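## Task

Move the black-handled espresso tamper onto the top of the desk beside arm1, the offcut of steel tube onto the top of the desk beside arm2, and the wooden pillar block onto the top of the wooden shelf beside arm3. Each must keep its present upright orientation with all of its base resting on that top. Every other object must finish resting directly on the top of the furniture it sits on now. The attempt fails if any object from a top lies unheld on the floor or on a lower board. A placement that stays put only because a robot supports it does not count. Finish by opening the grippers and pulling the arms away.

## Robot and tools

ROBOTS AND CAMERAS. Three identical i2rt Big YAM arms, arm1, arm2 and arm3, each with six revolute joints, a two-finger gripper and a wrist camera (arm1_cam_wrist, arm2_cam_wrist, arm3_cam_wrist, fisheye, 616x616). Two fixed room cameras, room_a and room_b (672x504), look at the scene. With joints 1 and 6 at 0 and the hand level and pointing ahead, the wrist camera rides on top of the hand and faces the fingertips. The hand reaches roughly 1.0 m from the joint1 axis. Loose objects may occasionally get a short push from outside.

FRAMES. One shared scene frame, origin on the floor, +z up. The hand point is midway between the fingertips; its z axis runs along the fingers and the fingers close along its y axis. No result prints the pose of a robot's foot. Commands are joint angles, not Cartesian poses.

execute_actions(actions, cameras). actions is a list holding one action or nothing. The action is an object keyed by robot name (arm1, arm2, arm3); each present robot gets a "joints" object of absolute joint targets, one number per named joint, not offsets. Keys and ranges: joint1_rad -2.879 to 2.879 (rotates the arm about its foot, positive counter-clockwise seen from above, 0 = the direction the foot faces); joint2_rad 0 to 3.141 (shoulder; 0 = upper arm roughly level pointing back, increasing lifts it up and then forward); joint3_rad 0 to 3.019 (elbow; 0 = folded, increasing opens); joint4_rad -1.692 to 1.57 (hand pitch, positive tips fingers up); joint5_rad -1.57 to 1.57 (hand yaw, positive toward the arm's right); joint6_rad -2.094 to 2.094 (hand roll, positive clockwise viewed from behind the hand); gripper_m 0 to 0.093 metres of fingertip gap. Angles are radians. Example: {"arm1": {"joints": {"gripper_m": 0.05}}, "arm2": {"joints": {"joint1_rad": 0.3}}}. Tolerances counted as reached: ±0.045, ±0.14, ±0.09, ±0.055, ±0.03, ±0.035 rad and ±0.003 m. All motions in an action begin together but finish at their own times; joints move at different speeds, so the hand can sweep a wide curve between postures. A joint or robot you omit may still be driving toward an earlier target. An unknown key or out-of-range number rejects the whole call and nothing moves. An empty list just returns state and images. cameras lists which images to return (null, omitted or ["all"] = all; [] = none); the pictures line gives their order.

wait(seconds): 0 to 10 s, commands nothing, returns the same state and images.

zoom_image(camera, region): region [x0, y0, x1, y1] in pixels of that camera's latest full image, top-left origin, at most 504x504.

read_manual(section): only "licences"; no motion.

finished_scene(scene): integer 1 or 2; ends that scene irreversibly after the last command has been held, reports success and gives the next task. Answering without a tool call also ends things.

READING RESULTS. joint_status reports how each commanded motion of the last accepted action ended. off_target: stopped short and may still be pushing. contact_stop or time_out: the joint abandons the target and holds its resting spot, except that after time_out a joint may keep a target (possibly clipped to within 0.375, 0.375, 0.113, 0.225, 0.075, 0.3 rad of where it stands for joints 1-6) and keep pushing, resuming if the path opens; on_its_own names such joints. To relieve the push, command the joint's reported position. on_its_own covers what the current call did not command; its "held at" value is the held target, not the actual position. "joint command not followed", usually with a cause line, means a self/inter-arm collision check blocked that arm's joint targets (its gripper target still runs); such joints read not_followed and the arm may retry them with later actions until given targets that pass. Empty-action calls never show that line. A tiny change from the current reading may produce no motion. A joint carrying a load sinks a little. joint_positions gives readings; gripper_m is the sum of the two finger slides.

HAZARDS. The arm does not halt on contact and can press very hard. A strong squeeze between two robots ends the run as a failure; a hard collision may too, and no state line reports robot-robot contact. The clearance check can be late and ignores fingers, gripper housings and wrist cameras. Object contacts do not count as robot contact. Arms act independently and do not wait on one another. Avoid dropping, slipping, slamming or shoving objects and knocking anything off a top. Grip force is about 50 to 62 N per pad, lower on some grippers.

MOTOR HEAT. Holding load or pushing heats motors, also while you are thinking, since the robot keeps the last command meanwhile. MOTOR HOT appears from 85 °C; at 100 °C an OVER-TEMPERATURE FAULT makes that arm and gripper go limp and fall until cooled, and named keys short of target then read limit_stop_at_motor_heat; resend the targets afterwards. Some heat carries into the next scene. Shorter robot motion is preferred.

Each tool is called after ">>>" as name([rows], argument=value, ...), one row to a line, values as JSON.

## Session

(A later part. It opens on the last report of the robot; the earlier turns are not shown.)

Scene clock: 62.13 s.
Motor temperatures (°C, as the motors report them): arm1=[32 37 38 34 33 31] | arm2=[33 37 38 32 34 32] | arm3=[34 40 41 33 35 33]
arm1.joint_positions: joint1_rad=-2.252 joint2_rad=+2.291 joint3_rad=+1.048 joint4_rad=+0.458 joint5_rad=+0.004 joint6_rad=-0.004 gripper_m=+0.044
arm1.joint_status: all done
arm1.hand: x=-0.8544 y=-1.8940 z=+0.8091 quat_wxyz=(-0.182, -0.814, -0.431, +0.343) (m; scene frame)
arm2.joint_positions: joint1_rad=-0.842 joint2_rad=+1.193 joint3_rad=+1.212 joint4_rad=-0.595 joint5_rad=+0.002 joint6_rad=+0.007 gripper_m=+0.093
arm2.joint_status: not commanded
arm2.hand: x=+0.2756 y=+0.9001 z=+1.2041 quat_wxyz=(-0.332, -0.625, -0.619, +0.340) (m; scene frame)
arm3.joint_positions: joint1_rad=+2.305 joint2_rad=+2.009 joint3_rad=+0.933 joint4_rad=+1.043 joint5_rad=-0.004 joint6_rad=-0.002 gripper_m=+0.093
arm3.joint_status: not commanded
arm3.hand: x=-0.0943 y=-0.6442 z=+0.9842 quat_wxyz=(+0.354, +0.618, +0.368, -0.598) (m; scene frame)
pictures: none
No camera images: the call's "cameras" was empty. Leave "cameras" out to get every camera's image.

>>> execute_actions([
  {"arm1":{"joints":{"joint2_rad":2.305}}},
], cameras=[])

Scene clock: 62.83 s.
Motor temperatures (°C, as the motors report them): arm1=[32 37 37 34 33 31] | arm2=[33 37 38 32 34 32] | arm3=[34 40 41 33 35 33]
arm1.joint_positions: joint1_rad=-2.252 joint2_rad=+2.309 joint3_rad=+1.048 joint4_rad=+0.465 joint5_rad=+0.003 joint6_rad=-0.003 gripper_m=+0.044
arm1.joint_status: all done
arm1.hand: x=-0.8520 y=-1.8906 z=+0.7995 quat_wxyz=(-0.180, -0.816, -0.432, +0.339) (m; scene frame)
arm2.joint_positions: joint1_rad=-0.842 joint2_rad=+1.193 joint3_rad=+1.212 joint4_rad=-0.595 joint5_rad=+0.002 joint6_rad=+0.007 gripper_m=+0.093
arm2.joint_status: not commanded
arm2.hand: x=+0.2756 y=+0.9001 z=+1.2041 quat_wxyz=(-0.332, -0.625, -0.619, +0.340) (m; scene frame)
arm3.joint_positions: joint1_rad=+2.305 joint2_rad=+2.009 joint3_rad=+0.933 joint4_rad=+1.043 joint5_rad=-0.004 joint6_rad=-0.002 gripper_m=+0.093
arm3.joint_status: not commanded
arm3.hand: x=-0.0943 y=-0.6442 z=+0.9842 quat_wxyz=(+0.354, +0.618, +0.368, -0.598) (m; scene frame)
pictures: none
No camera images: the call's "cameras" was empty. Leave "cameras" out to get every camera's image.

Contact (joint 4 unloaded).

>>> execute_actions([
  {"arm1":{"joints":{"gripper_m":0.093}}},
], cameras=[])

>>> execute_actions([
  {"arm1":{"joints":{"joint2_rad":1.9,"joint4_rad":-0.1}}},
], cameras=["arm1_cam_wrist","room_a"])

Scene clock: 63.60 s.
Motor temperatures (°C, as the motors report them): arm1=[32 37 37 34 33 31] | arm2=[33 36 38 32 34 32] | arm3=[34 40 41 33 35 33]
arm1.joint_positions: joint1_rad=-2.252 joint2_rad=+2.309 joint3_rad=+1.048 joint4_rad=+0.470 joint5_rad=+0.003 joint6_rad=-0.003 gripper_m=+0.093
arm1.joint_status: all done
arm1.hand: x=-0.8525 y=-1.8913 z=+0.8004 quat_wxyz=(-0.181, -0.815, -0.432, +0.341) (m; scene frame)
arm2.joint_positions: joint1_rad=-0.842 joint2_rad=+1.193 joint3_rad=+1.212 joint4_rad=-0.595 joint5_rad=+0.002 joint6_rad=+0.007 gripper_m=+0.093
arm2.joint_status: not commanded
arm2.hand: x=+0.2756 y=+0.9001 z=+1.2041 quat_wxyz=(-0.332, -0.625, -0.619, +0.340) (m; scene frame)
arm3.joint_positions: joint1_rad=+2.305 joint2_rad=+2.009 joint3_rad=+0.933 joint4_rad=+1.043 joint5_rad=-0.004 joint6_rad=-0.002 gripper_m=+0.093
arm3.joint_status: not commanded
arm3.hand: x=-0.0943 y=-0.6442 z=+0.9842 quat_wxyz=(+0.354, +0.618, +0.368, -0.598) (m; scene frame)
pictures: none
No camera images: the call's "cameras" was empty. Leave "cameras" out to get every camera's image.

Scene clock: 64.93 s.
Motor temperatures (°C, as the motors report them): arm1=[32 37 37 34 33 31] | arm2=[33 36 38 32 34 32] | arm3=[34 40 41 33 35 33]
arm1.joint_positions: joint1_rad=-2.252 joint2_rad=+1.901 joint3_rad=+1.048 joint4_rad=-0.091 joint5_rad=+0.003 joint6_rad=-0.003 gripper_m=+0.093
arm1.joint_status: all done
arm1.hand: x=-0.8454 y=-1.8795 z=+0.9539 quat_wxyz=(-0.147, -0.839, -0.444, +0.277) (m; scene frame)
arm2.joint_positions: joint1_rad=-0.842 joint2_rad=+1.193 joint3_rad=+1.212 joint4_rad=-0.595 joint5_rad=+0.002 joint6_rad=+0.007 gripper_m=+0.093
arm2.joint_status: not commanded
arm2.hand: x=+0.2756 y=+0.9001 z=+1.2041 quat_wxyz=(-0.332, -0.625, -0.619, +0.340) (m; scene frame)
arm3.joint_positions: joint1_rad=+2.305 joint2_rad=+2.009 joint3_rad=+0.933 joint4_rad=+1.043 joint5_rad=-0.004 joint6_rad=-0.002 gripper_m=+0.093
arm3.joint_status: not commanded
arm3.hand: x=-0.0943 y=-0.6442 z=+0.9842 quat_wxyz=(+0.354, +0.618, +0.368, -0.598) (m; scene frame)
pictures: arm1_cam_wrist, room_a
Images, in order (width x height): arm1_cam_wrist 616x616, room_a 672x504.

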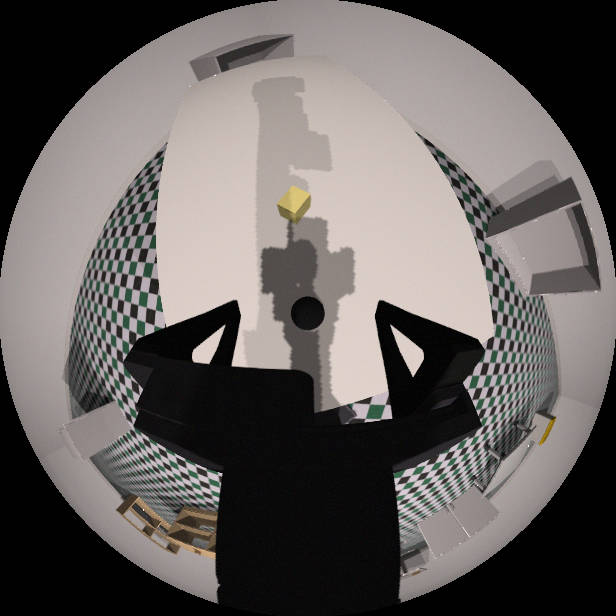

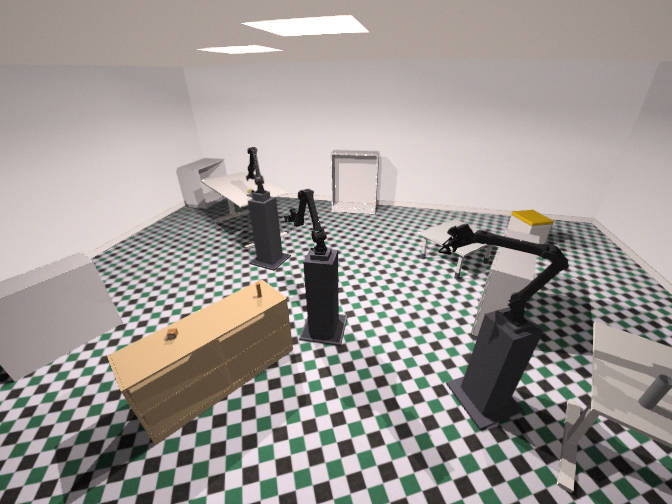

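>>> finished_scene(scene=2)

The scene is finished: the task was done.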